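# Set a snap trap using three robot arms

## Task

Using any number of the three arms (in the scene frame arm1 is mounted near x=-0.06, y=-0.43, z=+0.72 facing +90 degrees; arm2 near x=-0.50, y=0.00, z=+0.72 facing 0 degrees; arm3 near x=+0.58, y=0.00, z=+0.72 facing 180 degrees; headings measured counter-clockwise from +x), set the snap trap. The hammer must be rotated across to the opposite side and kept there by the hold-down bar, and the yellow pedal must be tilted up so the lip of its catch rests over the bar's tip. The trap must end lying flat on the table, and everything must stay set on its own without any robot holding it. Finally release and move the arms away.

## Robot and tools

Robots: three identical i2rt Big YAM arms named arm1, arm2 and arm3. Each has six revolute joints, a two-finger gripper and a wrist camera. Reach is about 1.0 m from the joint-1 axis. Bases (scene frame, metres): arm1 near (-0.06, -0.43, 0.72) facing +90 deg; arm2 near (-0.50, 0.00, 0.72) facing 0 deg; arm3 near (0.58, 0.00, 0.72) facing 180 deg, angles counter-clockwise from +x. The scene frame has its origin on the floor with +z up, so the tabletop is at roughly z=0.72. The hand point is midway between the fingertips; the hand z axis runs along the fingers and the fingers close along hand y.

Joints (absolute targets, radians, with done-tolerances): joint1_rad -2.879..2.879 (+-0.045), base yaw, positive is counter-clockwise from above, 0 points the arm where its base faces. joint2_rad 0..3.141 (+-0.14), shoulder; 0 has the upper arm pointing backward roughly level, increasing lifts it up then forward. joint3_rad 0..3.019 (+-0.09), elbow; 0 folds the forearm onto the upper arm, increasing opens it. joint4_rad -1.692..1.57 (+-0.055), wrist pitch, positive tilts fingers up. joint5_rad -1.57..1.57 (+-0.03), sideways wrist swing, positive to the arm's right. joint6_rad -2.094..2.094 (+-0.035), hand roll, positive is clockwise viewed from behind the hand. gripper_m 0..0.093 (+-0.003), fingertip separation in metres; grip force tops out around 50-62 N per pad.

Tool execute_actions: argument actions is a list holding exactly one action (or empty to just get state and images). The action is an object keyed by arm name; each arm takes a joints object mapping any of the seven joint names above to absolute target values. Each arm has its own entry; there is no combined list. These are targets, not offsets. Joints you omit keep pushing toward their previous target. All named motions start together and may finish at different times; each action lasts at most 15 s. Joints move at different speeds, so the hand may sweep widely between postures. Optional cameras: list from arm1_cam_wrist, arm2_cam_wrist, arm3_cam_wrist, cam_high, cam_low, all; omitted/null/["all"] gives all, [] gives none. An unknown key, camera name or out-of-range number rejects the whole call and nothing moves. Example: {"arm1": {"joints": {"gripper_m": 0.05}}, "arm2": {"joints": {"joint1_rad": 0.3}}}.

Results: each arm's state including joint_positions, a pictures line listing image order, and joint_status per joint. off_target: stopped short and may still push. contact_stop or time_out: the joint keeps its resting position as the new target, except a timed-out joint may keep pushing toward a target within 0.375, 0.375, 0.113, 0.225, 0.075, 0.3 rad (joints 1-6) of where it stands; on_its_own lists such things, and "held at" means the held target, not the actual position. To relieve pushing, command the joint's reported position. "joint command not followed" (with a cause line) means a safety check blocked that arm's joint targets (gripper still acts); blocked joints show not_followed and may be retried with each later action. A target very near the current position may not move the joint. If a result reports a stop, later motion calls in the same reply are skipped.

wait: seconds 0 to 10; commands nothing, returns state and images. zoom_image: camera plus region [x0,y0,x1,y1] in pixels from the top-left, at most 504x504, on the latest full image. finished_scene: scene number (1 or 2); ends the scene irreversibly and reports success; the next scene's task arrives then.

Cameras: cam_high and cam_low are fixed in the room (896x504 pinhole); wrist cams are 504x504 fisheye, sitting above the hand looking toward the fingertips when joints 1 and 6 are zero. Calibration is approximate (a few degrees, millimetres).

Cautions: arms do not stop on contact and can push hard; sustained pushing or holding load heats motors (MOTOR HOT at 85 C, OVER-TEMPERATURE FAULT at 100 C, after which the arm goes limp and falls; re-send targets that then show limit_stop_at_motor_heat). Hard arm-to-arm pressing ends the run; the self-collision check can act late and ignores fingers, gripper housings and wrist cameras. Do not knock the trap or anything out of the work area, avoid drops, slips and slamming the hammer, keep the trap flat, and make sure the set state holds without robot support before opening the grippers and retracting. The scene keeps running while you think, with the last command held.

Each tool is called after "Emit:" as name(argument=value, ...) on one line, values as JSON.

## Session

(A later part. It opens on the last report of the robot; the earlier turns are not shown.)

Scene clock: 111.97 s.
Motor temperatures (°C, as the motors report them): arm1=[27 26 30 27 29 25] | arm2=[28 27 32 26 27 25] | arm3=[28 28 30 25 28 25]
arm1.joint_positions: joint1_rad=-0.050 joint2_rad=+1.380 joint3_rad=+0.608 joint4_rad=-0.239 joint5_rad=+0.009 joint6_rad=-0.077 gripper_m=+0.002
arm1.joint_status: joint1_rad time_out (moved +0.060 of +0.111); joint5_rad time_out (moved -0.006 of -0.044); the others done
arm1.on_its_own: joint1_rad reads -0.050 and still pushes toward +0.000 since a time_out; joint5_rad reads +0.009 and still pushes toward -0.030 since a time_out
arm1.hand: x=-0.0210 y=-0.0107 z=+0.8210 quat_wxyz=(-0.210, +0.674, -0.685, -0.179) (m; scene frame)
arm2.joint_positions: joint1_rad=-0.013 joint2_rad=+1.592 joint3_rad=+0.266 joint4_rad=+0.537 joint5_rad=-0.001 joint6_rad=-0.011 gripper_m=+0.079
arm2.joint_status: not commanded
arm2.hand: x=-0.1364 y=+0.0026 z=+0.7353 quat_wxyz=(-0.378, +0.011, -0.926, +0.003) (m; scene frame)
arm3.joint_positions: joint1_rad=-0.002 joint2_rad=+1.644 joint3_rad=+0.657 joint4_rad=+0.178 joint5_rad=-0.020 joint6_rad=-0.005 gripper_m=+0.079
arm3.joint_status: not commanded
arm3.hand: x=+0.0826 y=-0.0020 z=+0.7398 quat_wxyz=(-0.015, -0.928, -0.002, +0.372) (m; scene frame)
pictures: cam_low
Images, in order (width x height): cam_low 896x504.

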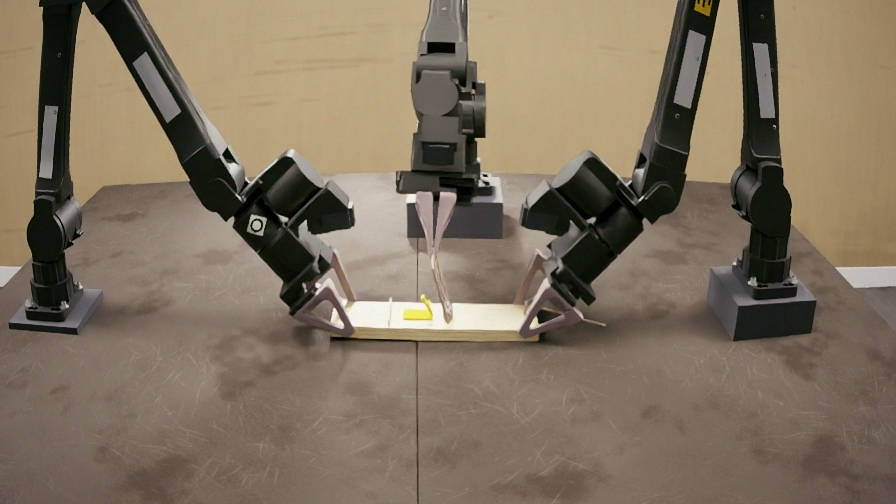

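Emit:
execute_actions(actions=[])

Emit:
execute_actions(actions=[{"arm1":{"joints":{"joint1_rad":0.09,"joint2_rad":1.35,"joint5_rad":-0.04,"joint6_rad":-0.02}}}], cameras=["cam_high","cam_low"])

Scene clock: 151.73 s.
Motor temperatures (°C, as the motors report them): arm1=[27 26 32 27 31 25] | arm2=[28 27 32 26 27 25] | arm3=[28 28 30 25 28 25]
arm1.joint_positions: joint1_rad=-0.050 joint2_rad=+1.380 joint3_rad=+0.608 joint4_rad=-0.239 joint5_rad=+0.009 joint6_rad=-0.077 gripper_m=+0.002
arm1.joint_status: joint1_rad time_out (moved +0.060 of +0.111); joint5_rad time_out (moved -0.006 of -0.044); the others done
arm1.on_its_own: joint1_rad reads -0.050 and still pushes toward +0.000 since a time_out; joint5_rad reads +0.009 and still pushes toward -0.030 since a time_out
arm1.hand: x=-0.0210 y=-0.0107 z=+0.8210 quat_wxyz=(-0.210, +0.674, -0.685, -0.179) (m; scene frame)
arm2.joint_positions: joint1_rad=-0.013 joint2_rad=+1.592 joint3_rad=+0.266 joint4_rad=+0.537 joint5_rad=-0.001 joint6_rad=-0.011 gripper_m=+0.079
arm2.joint_status: not commanded
arm2.hand: x=-0.1364 y=+0.0026 z=+0.7353 quat_wxyz=(-0.378, +0.011, -0.926, +0.003) (m; scene frame)
arm3.joint_positions: joint1_rad=-0.002 joint2_rad=+1.644 joint3_rad=+0.657 joint4_rad=+0.178 joint5_rad=-0.020 joint6_rad=-0.005 gripper_m=+0.079
arm3.joint_status: not commanded
arm3.hand: x=+0.0826 y=-0.0020 z=+0.7398 quat_wxyz=(-0.015, -0.928, -0.002, +0.372) (m; scene frame)
pictures: arm1_cam_wrist, arm2_cam_wrist, arm3_cam_wrist, cam_high, cam_low
camera_calibration (this result's frames):
arm1_cam_wrist: T_world_to_cam=[[0.998375, -0.0378321, 0.0426127, -0.011757], [-0.04061, -0.996971, 0.06633, -0.0610534], [0.0399742, -0.0679527, -0.996887, 0.944337], [0, 0, 0, 1]] pos_world=[-0.0284906, 0.00285698, 0.945948]
arm2_cam_wrist: T_world_to_cam=[[0.00806441, -0.999967, 0.000898852, 0.00218115], [-0.9875, -0.00810536, -0.157408, -0.00996758], [0.15741, 0.000381785, -0.987533, 0.874024], [0, 0, 0, 1]] pos_world=[-0.147441, 0.0017666, 0.861556]
arm3_cam_wrist: T_world_to_cam=[[-0.00901841, 0.999838, -0.0155682, 0.0132962], [0.990762, 0.0068276, -0.135443, 0.0273893], [-0.135315, -0.0166458, -0.990663, 0.867431], [0, 0, 0, 1]] pos_world=[0.0903597, 0.000958057, 0.863249]
Images, in order (width x height): arm1_cam_wrist 504x504, arm2_cam_wrist 504x504, arm3_cam_wrist 504x504, cam_high 896x504, cam_low 896x504.

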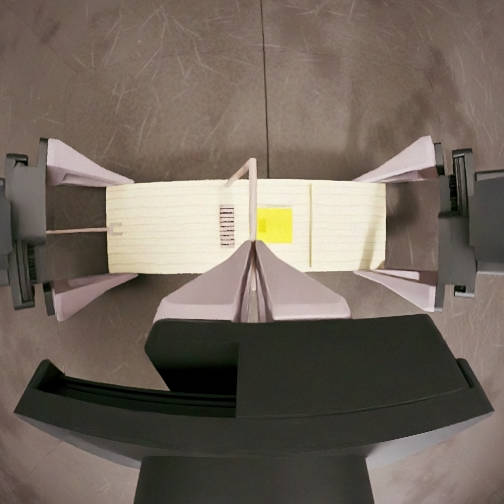

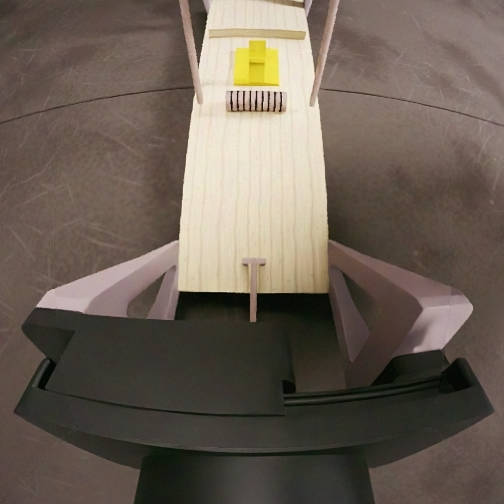

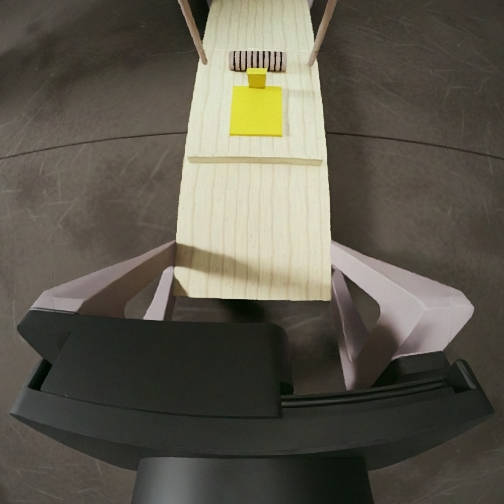

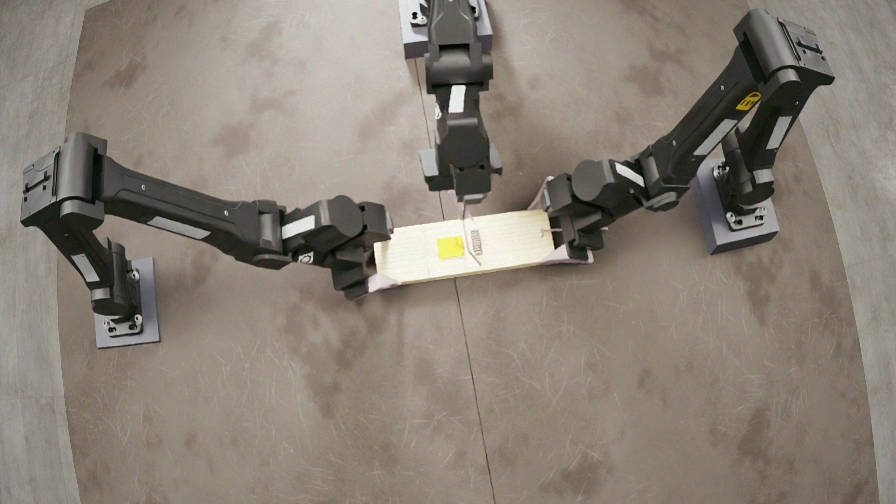

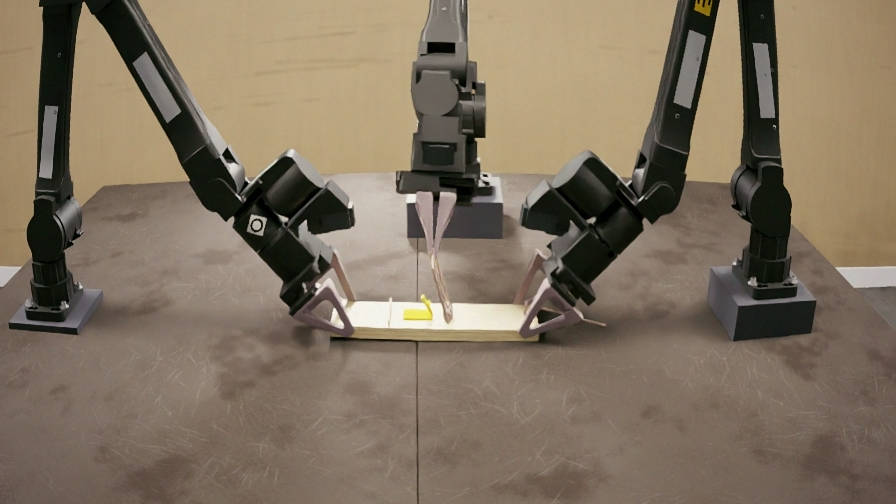

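Scene clock: 153.67 s.
Motor temperatures (°C, as the motors report them): arm1=[27 26 32 27 31 25] | arm2=[28 27 32 26 27 25] | arm3=[28 28 30 25 28 25]
arm1.joint_positions: joint1_rad=+0.027 joint2_rad=+1.371 joint3_rad=+0.608 joint4_rad=-0.247 joint5_rad=+0.011 joint6_rad=-0.023 gripper_m=+0.002
arm1.joint_status: joint1_rad time_out (moved +0.077 of +0.140); joint5_rad time_out (moved +0.002 of -0.049); the others done
arm1.on_its_own: joint1_rad reads +0.027 and still pushes toward +0.090 since a time_out; joint5_rad reads +0.011 and still pushes toward -0.040 since a time_out
arm1.hand: x=-0.0531 y=-0.0098 z=+0.8239 quat_wxyz=(-0.199, +0.682, -0.677, -0.193) (m; scene frame)
arm2.joint_positions: joint1_rad=-0.013 joint2_rad=+1.590 joint3_rad=+0.264 joint4_rad=+0.538 joint5_rad=-0.001 joint6_rad=-0.011 gripper_m=+0.079
arm2.joint_status: not commanded
arm2.hand: x=-0.1372 y=+0.0026 z=+0.7354 quat_wxyz=(-0.378, +0.011, -0.926, +0.003) (m; scene frame)
arm3.joint_positions: joint1_rad=-0.002 joint2_rad=+1.644 joint3_rad=+0.657 joint4_rad=+0.181 joint5_rad=-0.020 joint6_rad=-0.005 gripper_m=+0.079
arm3.joint_status: not commanded
arm3.hand: x=+0.0819 y=-0.0020 z=+0.7405 quat_wxyz=(-0.015, -0.927, -0.002, +0.374) (m; scene frame)
pictures: cam_high, cam_low
Images, in order (width x height): cam_high 896x504, cam_low 896x504.

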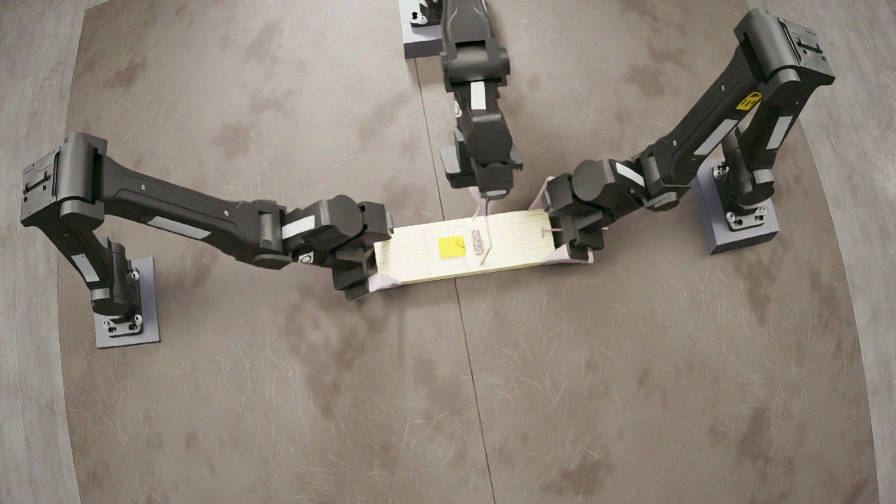

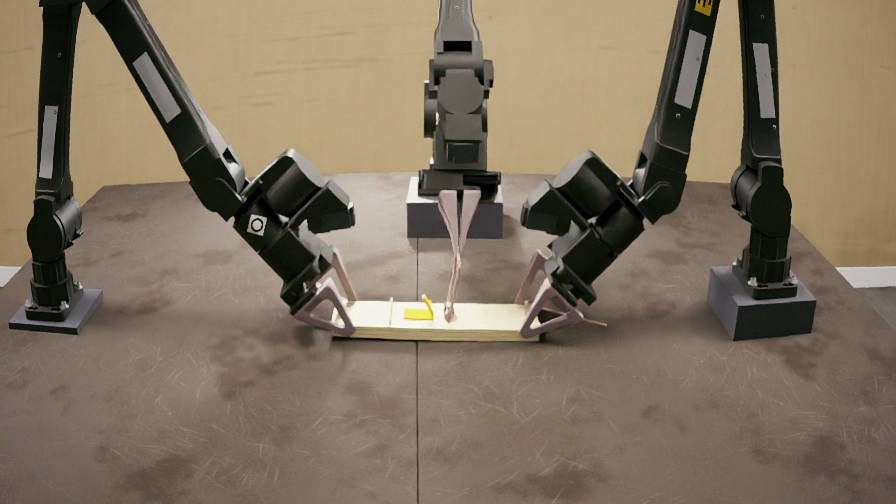

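Emit:
execute_actions(actions=[{"arm1":{"joints":{"joint1_rad":0.13,"joint2_rad":1.42,"joint5_rad":-0.1,"joint6_rad":0.03}},"arm2":{"joints":{"gripper_m":0.093}}}], cameras=["cam_low"])

Scene clock: 160.67 s.
Motor temperatures (°C, as the motors report them): arm1=[27 26 32 27 32 25] | arm2=[28 27 32 26 27 25] | arm3=[28 28 30 25 28 25]
arm1.joint_positions: joint1_rad=+0.068 joint2_rad=+1.385 joint3_rad=+0.612 joint4_rad=-0.247 joint5_rad=-0.050 joint6_rad=+0.035 gripper_m=+0.002
arm1.joint_status: joint1_rad time_out (moved +0.041 of +0.103); joint5_rad time_out (moved -0.061 of -0.111); the others done
arm1.on_its_own: joint1_rad reads +0.068 and still pushes toward +0.130 since a time_out; joint5_rad reads -0.050 and still pushes toward -0.100 since a time_out
arm1.hand: x=-0.0811 y=-0.0099 z=+0.8200 quat_wxyz=(-0.164, +0.683, -0.677, -0.219) (m; scene frame)
arm2.joint_positions: joint1_rad=-0.013 joint2_rad=+1.590 joint3_rad=+0.264 joint4_rad=+0.538 joint5_rad=-0.001 joint6_rad=-0.011 gripper_m=+0.093
arm2.joint_status: all done
arm2.hand: x=-0.1372 y=+0.0026 z=+0.7354 quat_wxyz=(-0.378, +0.011, -0.926, +0.003) (m; scene frame)
arm3.joint_positions: joint1_rad=-0.003 joint2_rad=+1.645 joint3_rad=+0.672 joint4_rad=+0.189 joint5_rad=-0.016 joint6_rad=-0.005 gripper_m=+0.079
arm3.joint_status: not commanded
arm3.hand: x=+0.0732 y=-0.0010 z=+0.7471 quat_wxyz=(-0.013, -0.923, -0.002, +0.384) (m; scene frame)
pictures: cam_low
Images, in order (width x height): cam_low 896x504.

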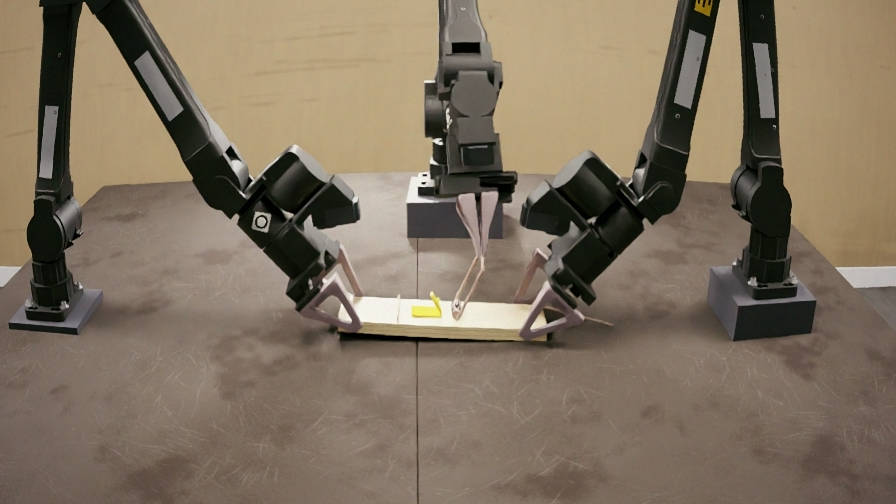

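Emit:
execute_actions(actions=[{"arm1":{"joints":{"joint1_rad":0.115,"joint2_rad":1.48}},"arm2":{"joints":{"joint1_rad":0,"joint2_rad":1.2,"joint3_rad":0.255,"joint4_rad":0.3}},"arm3":{"joints":{"joint2_rad":1.67,"joint3_rad":0.64}}}], cameras=["cam_low"])

Emit:
execute_actions(actions=[{"arm1":{"joints":{"joint1_rad":0.125,"joint2_rad":1.56,"joint3_rad":0.57,"joint4_rad":-0.08,"joint5_rad":-0.14}},"arm2":{"joints":{"joint4_rad":-0.03,"gripper_m":0.016}}}], cameras=["cam_low"])

Scene clock: 171.03 s.
Motor temperatures (°C, as the motors report them): arm1=[27 26 32 27 33 25] | arm2=[28 27 32 26 27 25] | arm3=[28 28 30 25 28 25]
arm1.joint_positions: joint1_rad=+0.070 joint2_rad=+1.421 joint3_rad=+0.623 joint4_rad=-0.247 joint5_rad=-0.070 joint6_rad=+0.042 gripper_m=+0.002
arm1.joint_status: all done
arm1.hand: x=-0.0855 y=-0.0080 z=+0.8107 quat_wxyz=(-0.148, +0.685, -0.679, -0.218) (m; scene frame)
arm2.joint_positions: joint1_rad=-0.010 joint2_rad=+1.200 joint3_rad=+0.255 joint4_rad=+0.311 joint5_rad=-0.001 joint6_rad=-0.011 gripper_m=+0.093
arm2.joint_status: all done
arm2.hand: x=-0.1301 y=+0.0043 z=+0.8251 quat_wxyz=(-0.448, +0.012, -0.894, +0.003) (m; scene frame)
arm3.joint_positions: joint1_rad=-0.005 joint2_rad=+1.669 joint3_rad=+0.672 joint4_rad=+0.199 joint5_rad=-0.016 joint6_rad=-0.004 gripper_m=+0.079
arm3.joint_status: all done
arm3.hand: x=+0.0744 y=+0.0000 z=+0.7371 quat_wxyz=(-0.013, -0.926, +0.000, +0.377) (m; scene frame)
pictures: cam_low
Images, in order (width x height): cam_low 896x504.

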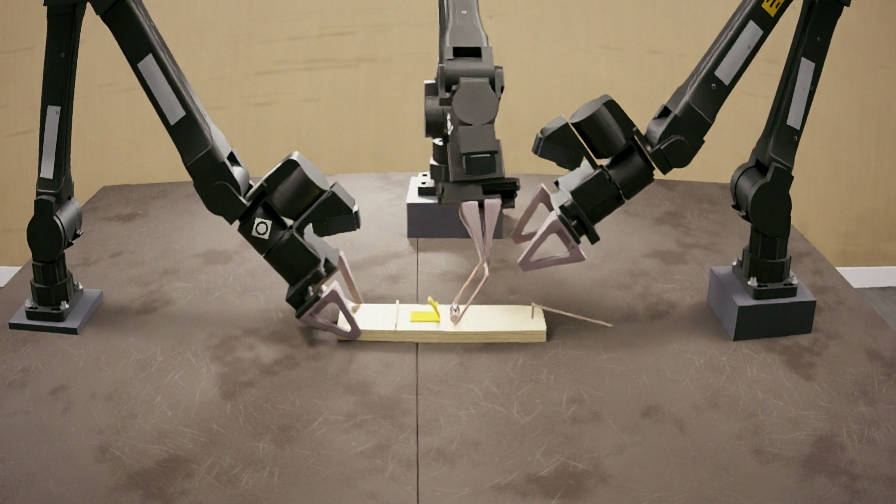

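Scene clock: 172.10 s.
Motor temperatures (°C, as the motors report them): arm1=[27 26 32 27 33 25] | arm2=[28 27 32 26 27 25] | arm3=[28 28 30 25 28 25]
arm1.joint_positions: joint1_rad=+0.101 joint2_rad=+1.504 joint3_rad=+0.590 joint4_rad=-0.096 joint5_rad=-0.127 joint6_rad=+0.083 gripper_m=+0.003
arm1.joint_status: all done
arm1.hand: x=-0.1089 y=-0.0048 z=+0.7847 quat_wxyz=(-0.130, +0.683, -0.673, -0.253) (m; scene frame)
arm2.joint_positions: joint1_rad=-0.010 joint2_rad=+1.200 joint3_rad=+0.255 joint4_rad=-0.020 joint5_rad=-0.001 joint6_rad=-0.011 gripper_m=+0.016
arm2.joint_status: all done
arm2.hand: x=-0.1885 y=+0.0032 z=+0.7692 quat_wxyz=(-0.295, +0.012, -0.955, +0.003) (m; scene frame)
arm3.joint_positions: joint1_rad=-0.009 joint2_rad=+1.669 joint3_rad=+0.671 joint4_rad=+0.199 joint5_rad=-0.016 joint6_rad=-0.004 gripper_m=+0.079
arm3.joint_status: not commanded
arm3.hand: x=+0.0752 y=+0.0018 z=+0.7365 quat_wxyz=(-0.012, -0.926, +0.002, +0.376) (m; scene frame)
pictures: cam_low
Images, in order (width x height): cam_low 896x504.

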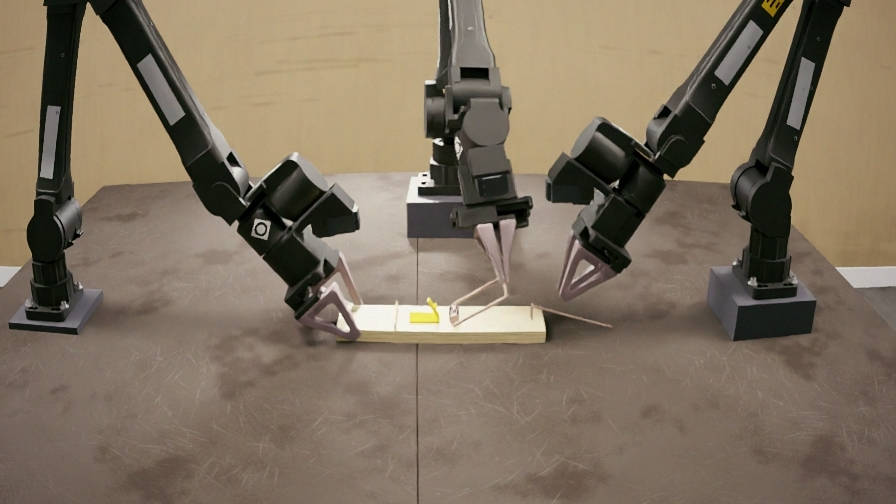

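Emit:
execute_actions(actions=[{"arm1":{"joints":{"joint1_rad":0.12,"joint2_rad":1.62,"joint3_rad":0.415,"joint4_rad":0.29,"joint6_rad":0.1}}}], cameras=["cam_low"])

Emit:
execute_actions(actions=[{"arm1":{"joints":{"joint2_rad":1.69,"joint3_rad":0.40}}}], cameras=["cam_low","arm1_cam_wrist","arm2_cam_wrist"])

Scene clock: 181.80 s.
Motor temperatures (°C, as the motors report them): arm1=[27 26 30 27 31 26] | arm2=[28 27 32 26 27 25] | arm3=[28 28 29 25 28 25]
arm1.joint_positions: joint1_rad=+0.108 joint2_rad=+1.558 joint3_rad=+0.449 joint4_rad=+0.303 joint5_rad=-0.136 joint6_rad=+0.143 gripper_m=+0.003
arm1.joint_status: joint6_rad time_out (moved +0.060 of +0.017); the others done
arm1.on_its_own: joint6_rad reads +0.143 and still pushes toward +0.100 since a time_out
arm1.hand: x=-0.1131 y=-0.0087 z=+0.7729 quat_wxyz=(-0.181, +0.647, -0.661, -0.333) (m; scene frame)
arm2.joint_positions: joint1_rad=-0.010 joint2_rad=+1.200 joint3_rad=+0.255 joint4_rad=-0.020 joint5_rad=-0.001 joint6_rad=-0.011 gripper_m=+0.016
arm2.joint_status: not commanded
arm2.hand: x=-0.1885 y=+0.0032 z=+0.7692 quat_wxyz=(-0.295, +0.012, -0.955, +0.003) (m; scene frame)
arm3.joint_positions: joint1_rad=-0.009 joint2_rad=+1.667 joint3_rad=+0.669 joint4_rad=+0.199 joint5_rad=-0.014 joint6_rad=-0.016 gripper_m=+0.079
arm3.joint_status: not commanded
arm3.hand: x=+0.0759 y=+0.0022 z=+0.7365 quat_wxyz=(-0.009, -0.927, -0.004, +0.376) (m; scene frame)
pictures: cam_low
Images, in order (width x height): cam_low 896x504.

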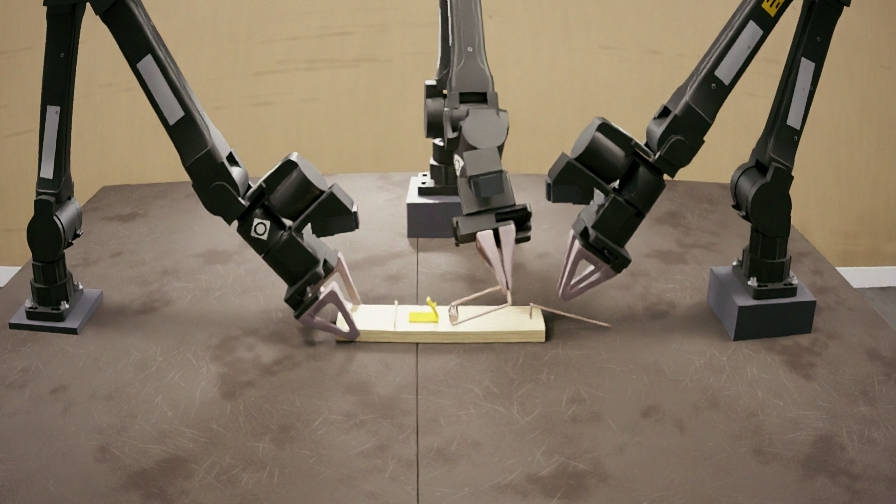

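not run: a stop came earlier in this reply.

Emit:
execute_actions(actions=[{"arm1":{"joints":{"joint2_rad":1.74,"joint3_rad":0.345,"joint4_rad":0.57,"joint6_rad":0.18}}}], cameras=["cam_low","arm1_cam_wrist","arm2_cam_wrist"])

Scene clock: 189.67 s.
Motor temperatures (°C, as the motors report them): arm1=[27 26 30 27 31 26] | arm2=[28 27 32 26 27 25] | arm3=[28 28 29 25 28 25]
arm1.joint_positions: joint1_rad=+0.114 joint2_rad=+1.669 joint3_rad=+0.382 joint4_rad=+0.605 joint5_rad=-0.138 joint6_rad=+0.185 gripper_m=+0.002
arm1.joint_status: all done
arm1.hand: x=-0.1162 y=-0.0098 z=+0.7614 quat_wxyz=(-0.208, +0.622, -0.651, -0.382) (m; scene frame)
arm2.joint_positions: joint1_rad=-0.010 joint2_rad=+1.200 joint3_rad=+0.255 joint4_rad=-0.020 joint5_rad=-0.001 joint6_rad=-0.011 gripper_m=+0.016
arm2.joint_status: not commanded
arm2.hand: x=-0.1885 y=+0.0032 z=+0.7692 quat_wxyz=(-0.295, +0.012, -0.955, +0.003) (m; scene frame)
arm3.joint_positions: joint1_rad=-0.009 joint2_rad=+1.667 joint3_rad=+0.669 joint4_rad=+0.199 joint5_rad=-0.012 joint6_rad=-0.021 gripper_m=+0.079
arm3.joint_status: not commanded
arm3.hand: x=+0.0758 y=+0.0025 z=+0.7368 quat_wxyz=(-0.007, -0.926, -0.005, +0.377) (m; scene frame)
pictures: arm1_cam_wrist, arm2_cam_wrist, cam_low
camera_calibration (this result's frames):
arm1_cam_wrist: T_world_to_cam=[[0.970063, 0.0526633, -0.237075, 0.29636], [-0.0053856, -0.971299, -0.2378, 0.175811], [-0.242794, 0.231957, -0.941938, 0.817082], [0, 0, 0, 1]] pos_world=[-0.0881585, -0.0343706, 0.881708]
arm2_cam_wrist: T_world_to_cam=[[0.00987908, -0.999951, 0.000793497, 0.00367185], [-0.999779, -0.00986265, 0.0185732, -0.193749], [-0.0185645, -0.000976808, -0.999827, 0.892063], [0, 0, 0, 1]] pos_world=[-0.177182, 0.00263217, 0.895504]
Images, in order (width x height): arm1_cam_wrist 504x504, arm2_cam_wrist 504x504, cam_low 896x504.

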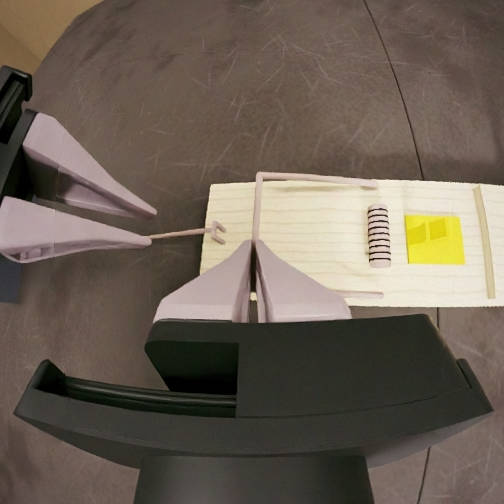

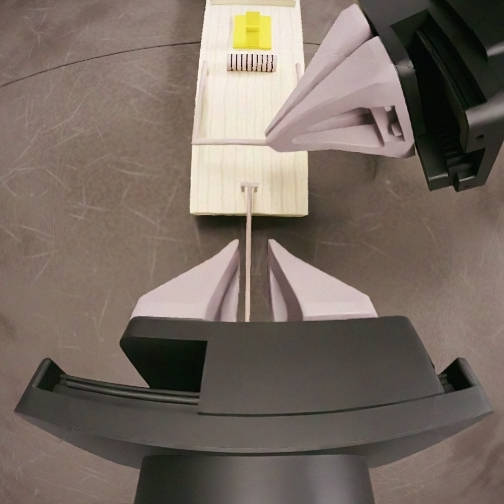

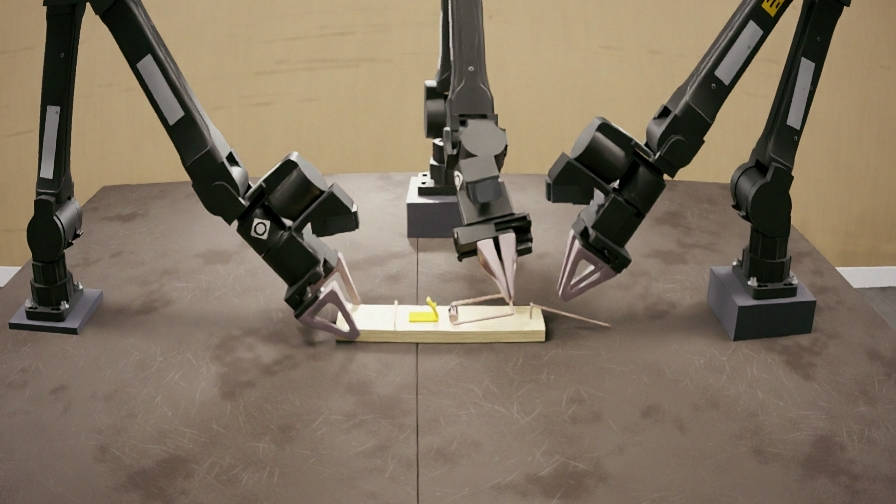

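Emit:
execute_actions(actions=[{"arm1":{"joints":{"joint2_rad":1.85,"joint3_rad":0.29,"joint4_rad":0.8,"joint6_rad":0.2}},"arm2":{"joints":{"joint1_rad":0.012,"joint2_rad":1.32,"joint4_rad":-0.045}}}], cameras=["cam_low","arm2_cam_wrist"])

Scene clock: 196.77 s.
Motor temperatures (°C, as the motors report them): arm1=[27 26 29 27 31 26] | arm2=[28 27 32 26 27 25] | arm3=[28 28 29 25 28 25]
arm1.joint_positions: joint1_rad=+0.114 joint2_rad=+1.776 joint3_rad=+0.342 joint4_rad=+0.854 joint5_rad=-0.138 joint6_rad=+0.205 gripper_m=+0.002
arm1.joint_status: all done
arm1.hand: x=-0.1161 y=-0.0113 z=+0.7563 quat_wxyz=(-0.233, +0.602, -0.639, -0.419) (m; scene frame)
arm2.joint_positions: joint1_rad=+0.003 joint2_rad=+1.314 joint3_rad=+0.255 joint4_rad=-0.037 joint5_rad=-0.001 joint6_rad=-0.011 gripper_m=+0.016
arm2.joint_status: all done
arm2.hand: x=-0.2098 y=+0.0068 z=+0.7352 quat_wxyz=(-0.232, +0.019, -0.973, +0.001) (m; scene frame)
arm3.joint_positions: joint1_rad=-0.009 joint2_rad=+1.667 joint3_rad=+0.669 joint4_rad=+0.199 joint5_rad=-0.012 joint6_rad=-0.021 gripper_m=+0.079
arm3.joint_status: not commanded
arm3.hand: x=+0.0758 y=+0.0025 z=+0.7368 quat_wxyz=(-0.007, -0.926, -0.005, +0.377) (m; scene frame)
pictures: arm2_cam_wrist, cam_low
camera_calibration (this result's frames):
arm2_cam_wrist: T_world_to_cam=[[0.022804, -0.999739, 0.000964781, 0.00999985], [-0.988476, -0.0224026, 0.149711, -0.308333], [-0.14965, -0.00436767, -0.988729, 0.822063], [0, 0, 0, 1]] pos_world=[-0.181986, 0.00668029, 0.858949]
Images, in order (width x height): arm2_cam_wrist 504x504, cam_low 896x504.

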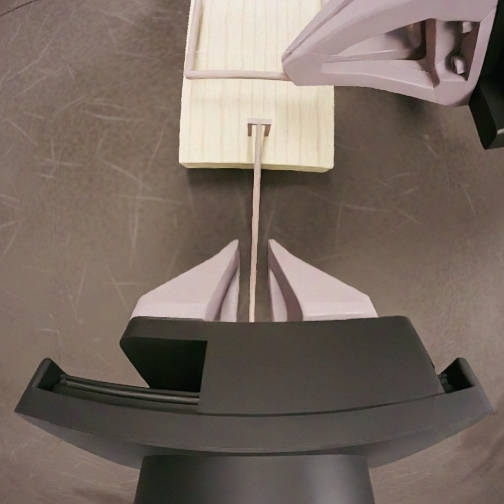

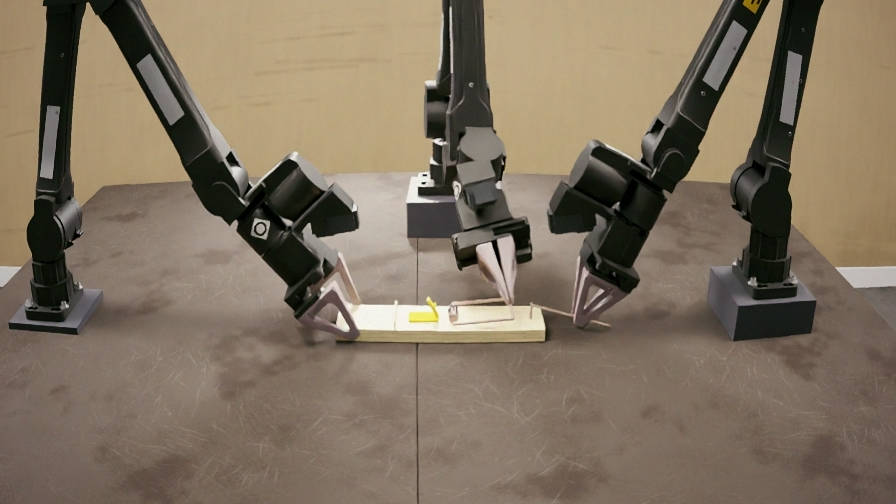

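Emit:
execute_actions(actions=[{"arm1":{"joints":{"joint2_rad":1.88}},"arm2":{"joints":{"joint2_rad":1.34,"joint4_rad":-0.06}}}], cameras=[])

Emit:
execute_actions(actions=[{"arm2":{"joints":{"gripper_m":0}}}], cameras=[])

Emit:
execute_actions(actions=[{"arm2":{"joints":{"joint2_rad":1.17,"joint3_rad":0.225,"joint4_rad":-0.125}}}], cameras=[])

Emit:
execute_actions(actions=[{"arm2":{"joints":{"joint2_rad":1.02,"joint4_rad":-0.2}}}], cameras=["cam_low"])

Emit:
execute_actions(actions=[{"arm2":{"joints":{"joint2_rad":0.96,"joint3_rad":0.37,"joint4_rad":-0.32}}}], cameras=["cam_low"])

Scene clock: 210.10 s.
Motor temperatures (°C, as the motors report them): arm1=[27 25 29 27 30 25] | arm2=[28 27 32 26 27 25] | arm3=[28 28 29 25 28 25]
arm1.joint_positions: joint1_rad=+0.114 joint2_rad=+1.796 joint3_rad=+0.342 joint4_rad=+0.870 joint5_rad=-0.138 joint6_rad=+0.206 gripper_m=+0.002
arm1.joint_status: all done
arm1.hand: x=-0.1160 y=-0.0122 z=+0.7518 quat_wxyz=(-0.232, +0.602, -0.640, -0.418) (m; scene frame)
arm2.joint_positions: joint1_rad=+0.003 joint2_rad=+1.325 joint3_rad=+0.255 joint4_rad=-0.050 joint5_rad=-0.001 joint6_rad=-0.011 gripper_m=+0.016
arm2.joint_status: all done
arm2.hand: x=-0.2146 y=+0.0066 z=+0.7310 quat_wxyz=(-0.220, +0.019, -0.975, +0.001) (m; scene frame)
arm3.joint_positions: joint1_rad=-0.009 joint2_rad=+1.667 joint3_rad=+0.669 joint4_rad=+0.199 joint5_rad=-0.013 joint6_rad=-0.021 gripper_m=+0.079
arm3.joint_status: not commanded
arm3.hand: x=+0.0758 y=+0.0024 z=+0.7368 quat_wxyz=(-0.007, -0.926, -0.006, +0.377) (m; scene frame)
pictures: none
No camera images: the call's "cameras" was empty. Leave "cameras" out to get every camera's image.

Scene clock: 210.60 s.
Motor temperatures (°C, as the motors report them): arm1=[27 25 29 27 30 25] | arm2=[28 27 32 26 27 25] | arm3=[28 28 29 25 28 25]
arm1.joint_positions: joint1_rad=+0.114 joint2_rad=+1.796 joint3_rad=+0.342 joint4_rad=+0.870 joint5_rad=-0.138 joint6_rad=+0.206 gripper_m=+0.002
arm1.joint_status: not commanded
arm1.hand: x=-0.1160 y=-0.0122 z=+0.7518 quat_wxyz=(-0.232, +0.602, -0.640, -0.418) (m; scene frame)
arm2.joint_positions: joint1_rad=+0.003 joint2_rad=+1.325 joint3_rad=+0.255 joint4_rad=-0.050 joint5_rad=-0.001 joint6_rad=-0.007 gripper_m=+0.002
arm2.joint_status: all done
arm2.hand: x=-0.2146 y=+0.0065 z=+0.7310 quat_wxyz=(-0.220, +0.016, -0.975, +0.001) (m; scene frame)
arm3.joint_positions: joint1_rad=-0.009 joint2_rad=+1.667 joint3_rad=+0.669 joint4_rad=+0.199 joint5_rad=-0.013 joint6_rad=-0.021 gripper_m=+0.079
arm3.joint_status: not commanded
arm3.hand: x=+0.0758 y=+0.0024 z=+0.7368 quat_wxyz=(-0.007, -0.926, -0.006, +0.377) (m; scene frame)
pictures: none
No camera images: the call's "cameras" was empty. Leave "cameras" out to get every camera's image.

Scene clock: 211.40 s.
Motor temperatures (°C, as the motors report them): arm1=[27 25 29 27 30 25] | arm2=[28 27 32 26 27 25] | arm3=[28 28 29 25 28 25]
arm1.joint_positions: joint1_rad=+0.114 joint2_rad=+1.796 joint3_rad=+0.342 joint4_rad=+0.870 joint5_rad=-0.138 joint6_rad=+0.206 gripper_m=+0.002
arm1.joint_status: not commanded
arm1.hand: x=-0.1160 y=-0.0122 z=+0.7518 quat_wxyz=(-0.232, +0.602, -0.640, -0.418) (m; scene frame)
arm2.joint_positions: joint1_rad=+0.003 joint2_rad=+1.179 joint3_rad=+0.231 joint4_rad=-0.113 joint5_rad=+0.002 joint6_rad=-0.005 gripper_m=+0.002
arm2.joint_status: all done
arm2.hand: x=-0.2174 y=+0.0062 z=+0.7547 quat_wxyz=(-0.249, +0.015, -0.968, +0.002) (m; scene frame)
arm3.joint_positions: joint1_rad=-0.009 joint2_rad=+1.667 joint3_rad=+0.669 joint4_rad=+0.199 joint5_rad=-0.013 joint6_rad=-0.021 gripper_m=+0.079
arm3.joint_status: not commanded
arm3.hand: x=+0.0758 y=+0.0024 z=+0.7368 quat_wxyz=(-0.007, -0.926, -0.006, +0.377) (m; scene frame)
pictures: none
No camera images: the call's "cameras" was empty. Leave "cameras" out to get every camera's image.

Scene clock: 212.17 s.
Motor temperatures (°C, as the motors report them): arm1=[27 25 29 27 30 25] | arm2=[28 27 32 26 27 25] | arm3=[28 28 29 25 28 25]
arm1.joint_positions: joint1_rad=+0.114 joint2_rad=+1.796 joint3_rad=+0.342 joint4_rad=+0.870 joint5_rad=-0.138 joint6_rad=+0.206 gripper_m=+0.002
arm1.joint_status: not commanded
arm1.hand: x=-0.1161 y=-0.0122 z=+0.7518 quat_wxyz=(-0.231, +0.602, -0.639, -0.418) (m; scene frame)
arm2.joint_positions: joint1_rad=+0.003 joint2_rad=+1.037 joint3_rad=+0.231 joint4_rad=-0.182 joint5_rad=+0.005 joint6_rad=-0.005 gripper_m=+0.002
arm2.joint_status: all done
arm2.hand: x=-0.2124 y=+0.0060 z=+0.7835 quat_wxyz=(-0.284, +0.015, -0.959, +0.003) (m; scene frame)
arm3.joint_positions: joint1_rad=-0.009 joint2_rad=+1.667 joint3_rad=+0.669 joint4_rad=+0.199 joint5_rad=-0.012 joint6_rad=-0.022 gripper_m=+0.079
arm3.joint_status: not commanded
arm3.hand: x=+0.0758 y=+0.0025 z=+0.7368 quat_wxyz=(-0.007, -0.926, -0.006, +0.377) (m; scene frame)
pictures: cam_low
Images, in order (width x height): cam_low 896x504.

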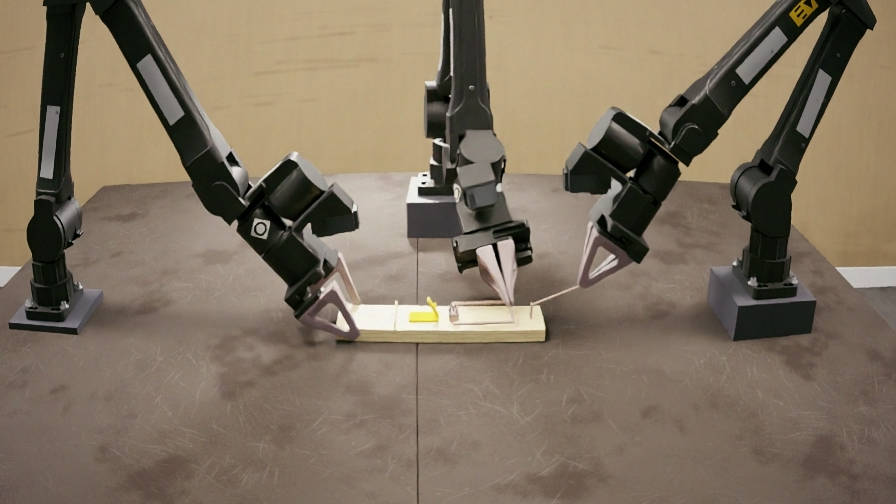

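Scene clock: 213.07 s.
Motor temperatures (°C, as the motors report them): arm1=[27 25 29 27 30 25] | arm2=[28 27 32 26 27 25] | arm3=[28 28 29 25 28 25]
arm1.joint_positions: joint1_rad=+0.116 joint2_rad=+1.796 joint3_rad=+0.342 joint4_rad=+0.870 joint5_rad=-0.141 joint6_rad=+0.207 gripper_m=+0.002
arm1.joint_status: not commanded
arm1.hand: x=-0.1172 y=-0.0124 z=+0.7519 quat_wxyz=(-0.230, +0.603, -0.639, -0.419) (m; scene frame)
arm2.joint_positions: joint1_rad=+0.003 joint2_rad=+0.988 joint3_rad=+0.330 joint4_rad=-0.303 joint5_rad=+0.009 joint6_rad=-0.005 gripper_m=+0.001
arm2.joint_status: all done
arm2.hand: x=-0.1867 y=+0.0062 z=+0.8218 quat_wxyz=(-0.297, +0.014, -0.955, +0.005) (m; scene frame)
arm3.joint_positions: joint1_rad=-0.009 joint2_rad=+1.667 joint3_rad=+0.669 joint4_rad=+0.203 joint5_rad=-0.013 joint6_rad=-0.023 gripper_m=+0.079
arm3.joint_status: not commanded
arm3.hand: x=+0.0750 y=+0.0024 z=+0.7376 quat_wxyz=(-0.007, -0.925, -0.006, +0.379) (m; scene frame)
pictures: cam_low
Images, in order (width x height): cam_low 896x504.

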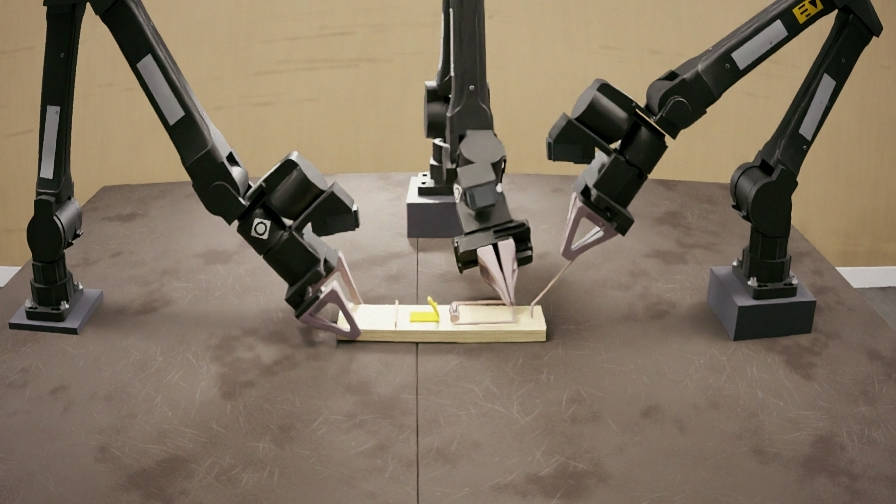

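Emit:
execute_actions(actions=[{"arm2":{"joints":{"joint2_rad":1.035,"joint3_rad":0.455,"joint4_rad":-0.44}}}], cameras=[])

Emit:
execute_actions(actions=[{"arm2":{"joints":{"joint2_rad":1.075,"joint3_rad":0.51,"joint4_rad":-0.43}}}], cameras=["cam_low"])

Emit:
execute_actions(actions=[{"arm2":{"joints":{"joint2_rad":1.155,"joint3_rad":0.59}}}], cameras=["cam_low","cam_high"])

Scene clock: 224.80 s.
Motor temperatures (°C, as the motors report them): arm1=[27 25 29 27 30 25] | arm2=[28 27 34 26 27 25] | arm3=[28 28 29 25 28 25]
arm1.joint_positions: joint1_rad=+0.116 joint2_rad=+1.796 joint3_rad=+0.342 joint4_rad=+0.870 joint5_rad=-0.140 joint6_rad=+0.207 gripper_m=+0.002
arm1.joint_status: not commanded
arm1.hand: x=-0.1169 y=-0.0123 z=+0.7518 quat_wxyz=(-0.230, +0.603, -0.639, -0.419) (m; scene frame)
arm2.joint_positions: joint1_rad=+0.003 joint2_rad=+1.043 joint3_rad=+0.407 joint4_rad=-0.417 joint5_rad=+0.009 joint6_rad=-0.005 gripper_m=+0.001
arm2.joint_status: all done
arm2.hand: x=-0.1809 y=+0.0065 z=+0.8243 quat_wxyz=(-0.253, +0.014, -0.967, +0.005) (m; scene frame)
arm3.joint_positions: joint1_rad=-0.009 joint2_rad=+1.667 joint3_rad=+0.669 joint4_rad=+0.203 joint5_rad=-0.013 joint6_rad=-0.021 gripper_m=+0.079
arm3.joint_status: not commanded
arm3.hand: x=+0.0750 y=+0.0024 z=+0.7376 quat_wxyz=(-0.007, -0.925, -0.006, +0.379) (m; scene frame)
pictures: none
No camera images: the call's "cameras" was empty. Leave "cameras" out to get every camera's image.

Scene clock: 225.43 s.
Motor temperatures (°C, as the motors report them): arm1=[27 25 29 27 30 25] | arm2=[28 27 34 26 27 25] | arm3=[28 28 29 25 28 25]
arm1.joint_positions: joint1_rad=+0.116 joint2_rad=+1.796 joint3_rad=+0.342 joint4_rad=+0.870 joint5_rad=-0.136 joint6_rad=+0.207 gripper_m=+0.002
arm1.joint_status: not commanded
arm1.hand: x=-0.1163 y=-0.0122 z=+0.7516 quat_wxyz=(-0.232, +0.602, -0.640, -0.417) (m; scene frame)
arm2.joint_positions: joint1_rad=+0.003 joint2_rad=+1.077 joint3_rad=+0.455 joint4_rad=-0.426 joint5_rad=+0.009 joint6_rad=-0.005 gripper_m=+0.001
arm2.joint_status: all done
arm2.hand: x=-0.1643 y=+0.0069 z=+0.8335 quat_wxyz=(-0.255, +0.014, -0.967, +0.005) (m; scene frame)
arm3.joint_positions: joint1_rad=-0.009 joint2_rad=+1.667 joint3_rad=+0.667 joint4_rad=+0.203 joint5_rad=-0.016 joint6_rad=-0.016 gripper_m=+0.079
arm3.joint_status: not commanded
arm3.hand: x=+0.0758 y=+0.0019 z=+0.7371 quat_wxyz=(-0.010, -0.926, -0.004, +0.378) (m; scene frame)
pictures: cam_low
Images, in order (width x height): cam_low 896x504.

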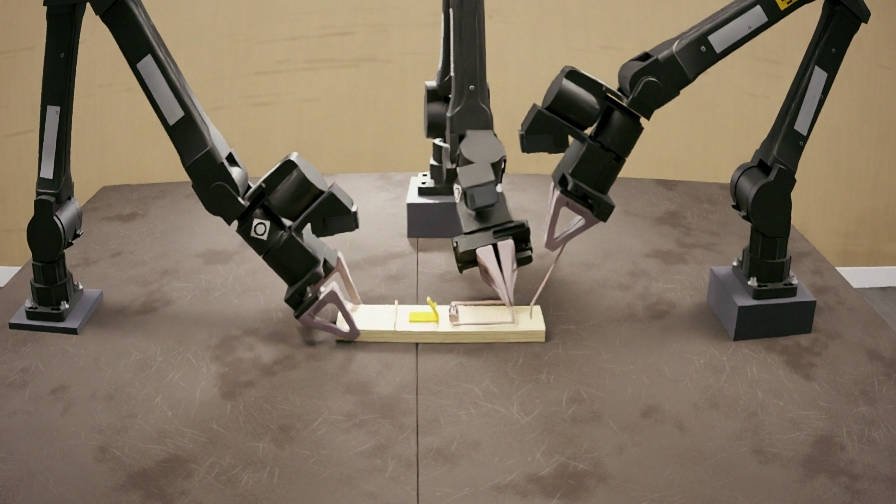

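Scene clock: 226.17 s.
Motor temperatures (°C, as the motors report them): arm1=[27 25 29 27 30 25] | arm2=[28 27 34 26 27 25] | arm3=[28 28 29 25 28 25]
arm1.joint_positions: joint1_rad=+0.116 joint2_rad=+1.796 joint3_rad=+0.342 joint4_rad=+0.870 joint5_rad=-0.134 joint6_rad=+0.207 gripper_m=+0.002
arm1.joint_status: not commanded
arm1.hand: x=-0.1160 y=-0.0122 z=+0.7516 quat_wxyz=(-0.232, +0.602, -0.640, -0.417) (m; scene frame)
arm2.joint_positions: joint1_rad=+0.003 joint2_rad=+1.157 joint3_rad=+0.539 joint4_rad=-0.430 joint5_rad=+0.009 joint6_rad=-0.005 gripper_m=+0.001
arm2.joint_status: all done
arm2.hand: x=-0.1336 y=+0.0078 z=+0.8430 quat_wxyz=(-0.255, +0.014, -0.967, +0.005) (m; scene frame)
arm3.joint_positions: joint1_rad=-0.009 joint2_rad=+1.667 joint3_rad=+0.666 joint4_rad=+0.203 joint5_rad=-0.018 joint6_rad=-0.012 gripper_m=+0.079
arm3.joint_status: not commanded
arm3.hand: x=+0.0762 y=+0.0016 z=+0.7368 quat_wxyz=(-0.011, -0.926, -0.002, +0.378) (m; scene frame)
pictures: cam_high, cam_low
Images, in order (width x height): cam_high 896x504, cam_low 896x504.

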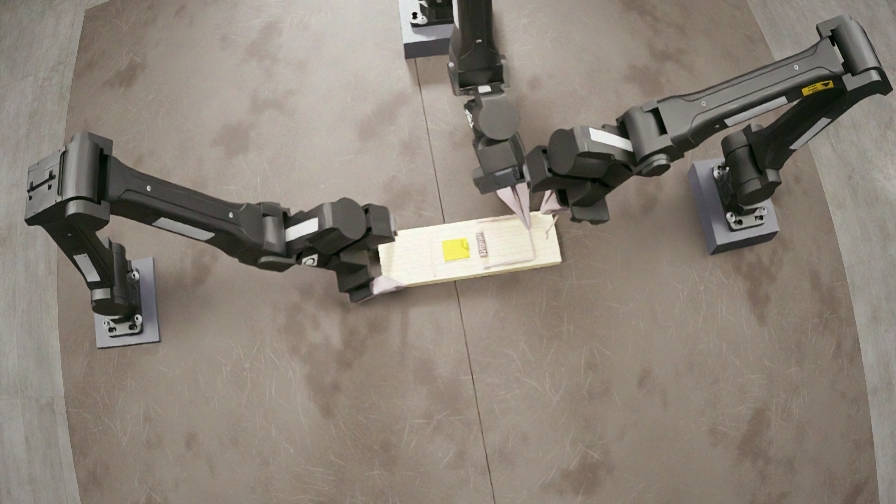

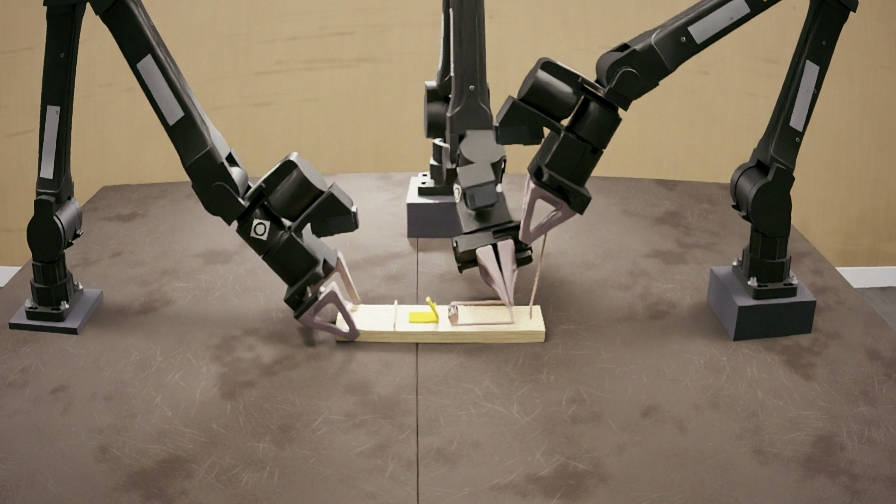

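Emit:
execute_actions(actions=[{"arm2":{"joints":{"joint2_rad":1.255,"joint3_rad":0.67,"joint4_rad":-0.40}}}], cameras=["cam_low","arm2_cam_wrist"])

Scene clock: 231.93 s.
Motor temperatures (°C, as the motors report them): arm1=[27 25 29 27 30 25] | arm2=[28 27 35 26 27 25] | arm3=[28 28 29 25 28 25]
arm1.joint_positions: joint1_rad=+0.116 joint2_rad=+1.796 joint3_rad=+0.342 joint4_rad=+0.870 joint5_rad=-0.133 joint6_rad=+0.207 gripper_m=+0.001
arm1.joint_status: not commanded
arm1.hand: x=-0.1158 y=-0.0122 z=+0.7516 quat_wxyz=(-0.233, +0.602, -0.640, -0.417) (m; scene frame)
arm2.joint_positions: joint1_rad=+0.003 joint2_rad=+1.254 joint3_rad=+0.620 joint4_rad=-0.420 joint5_rad=+0.009 joint6_rad=-0.005 gripper_m=+0.001
arm2.joint_status: all done
arm2.hand: x=-0.1022 y=+0.0084 z=+0.8437 quat_wxyz=(-0.252, +0.014, -0.968, +0.005) (m; scene frame)
arm3.joint_positions: joint1_rad=-0.009 joint2_rad=+1.667 joint3_rad=+0.666 joint4_rad=+0.203 joint5_rad=-0.019 joint6_rad=-0.009 gripper_m=+0.079
arm3.joint_status: not commanded
arm3.hand: x=+0.0762 y=+0.0014 z=+0.7368 quat_wxyz=(-0.012, -0.926, -0.001, +0.378) (m; scene frame)
pictures: arm2_cam_wrist, cam_low
camera_calibration (this result's frames):
arm2_cam_wrist: T_world_to_cam=[[0.0127078, -0.999896, 0.00688526, 0.00311223], [-0.994084, -0.0118906, 0.10796, -0.183621], [-0.107867, -0.00821646, -0.994131, 0.954256], [0, 0, 0, 1]] pos_world=[-0.0796419, 0.00876915, 0.968458]
Images, in order (width x height): arm2_cam_wrist 504x504, cam_low 896x504.

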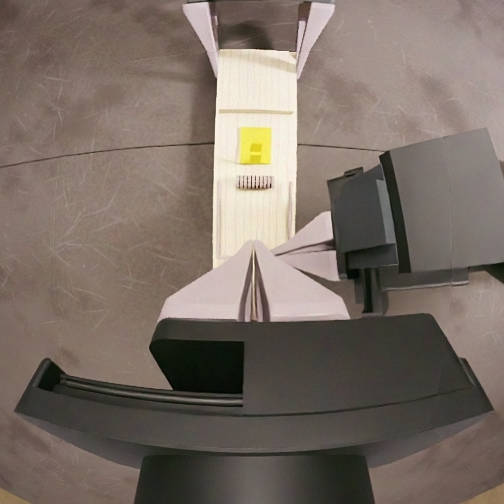

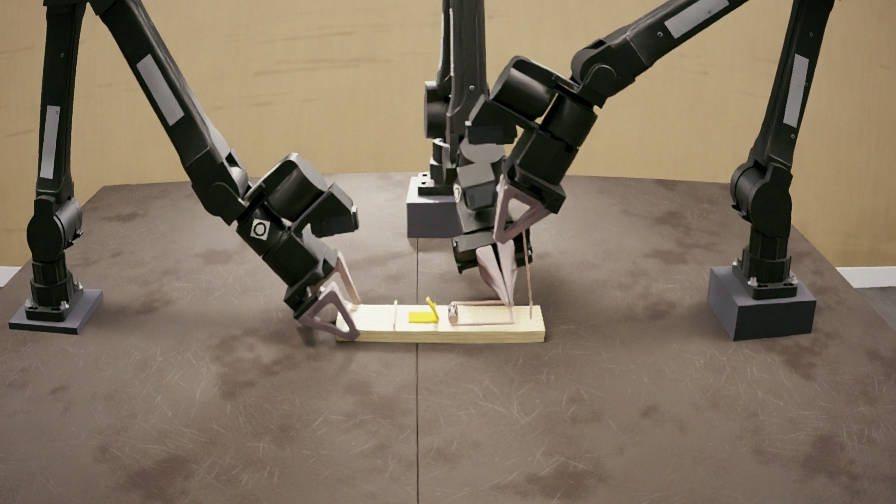

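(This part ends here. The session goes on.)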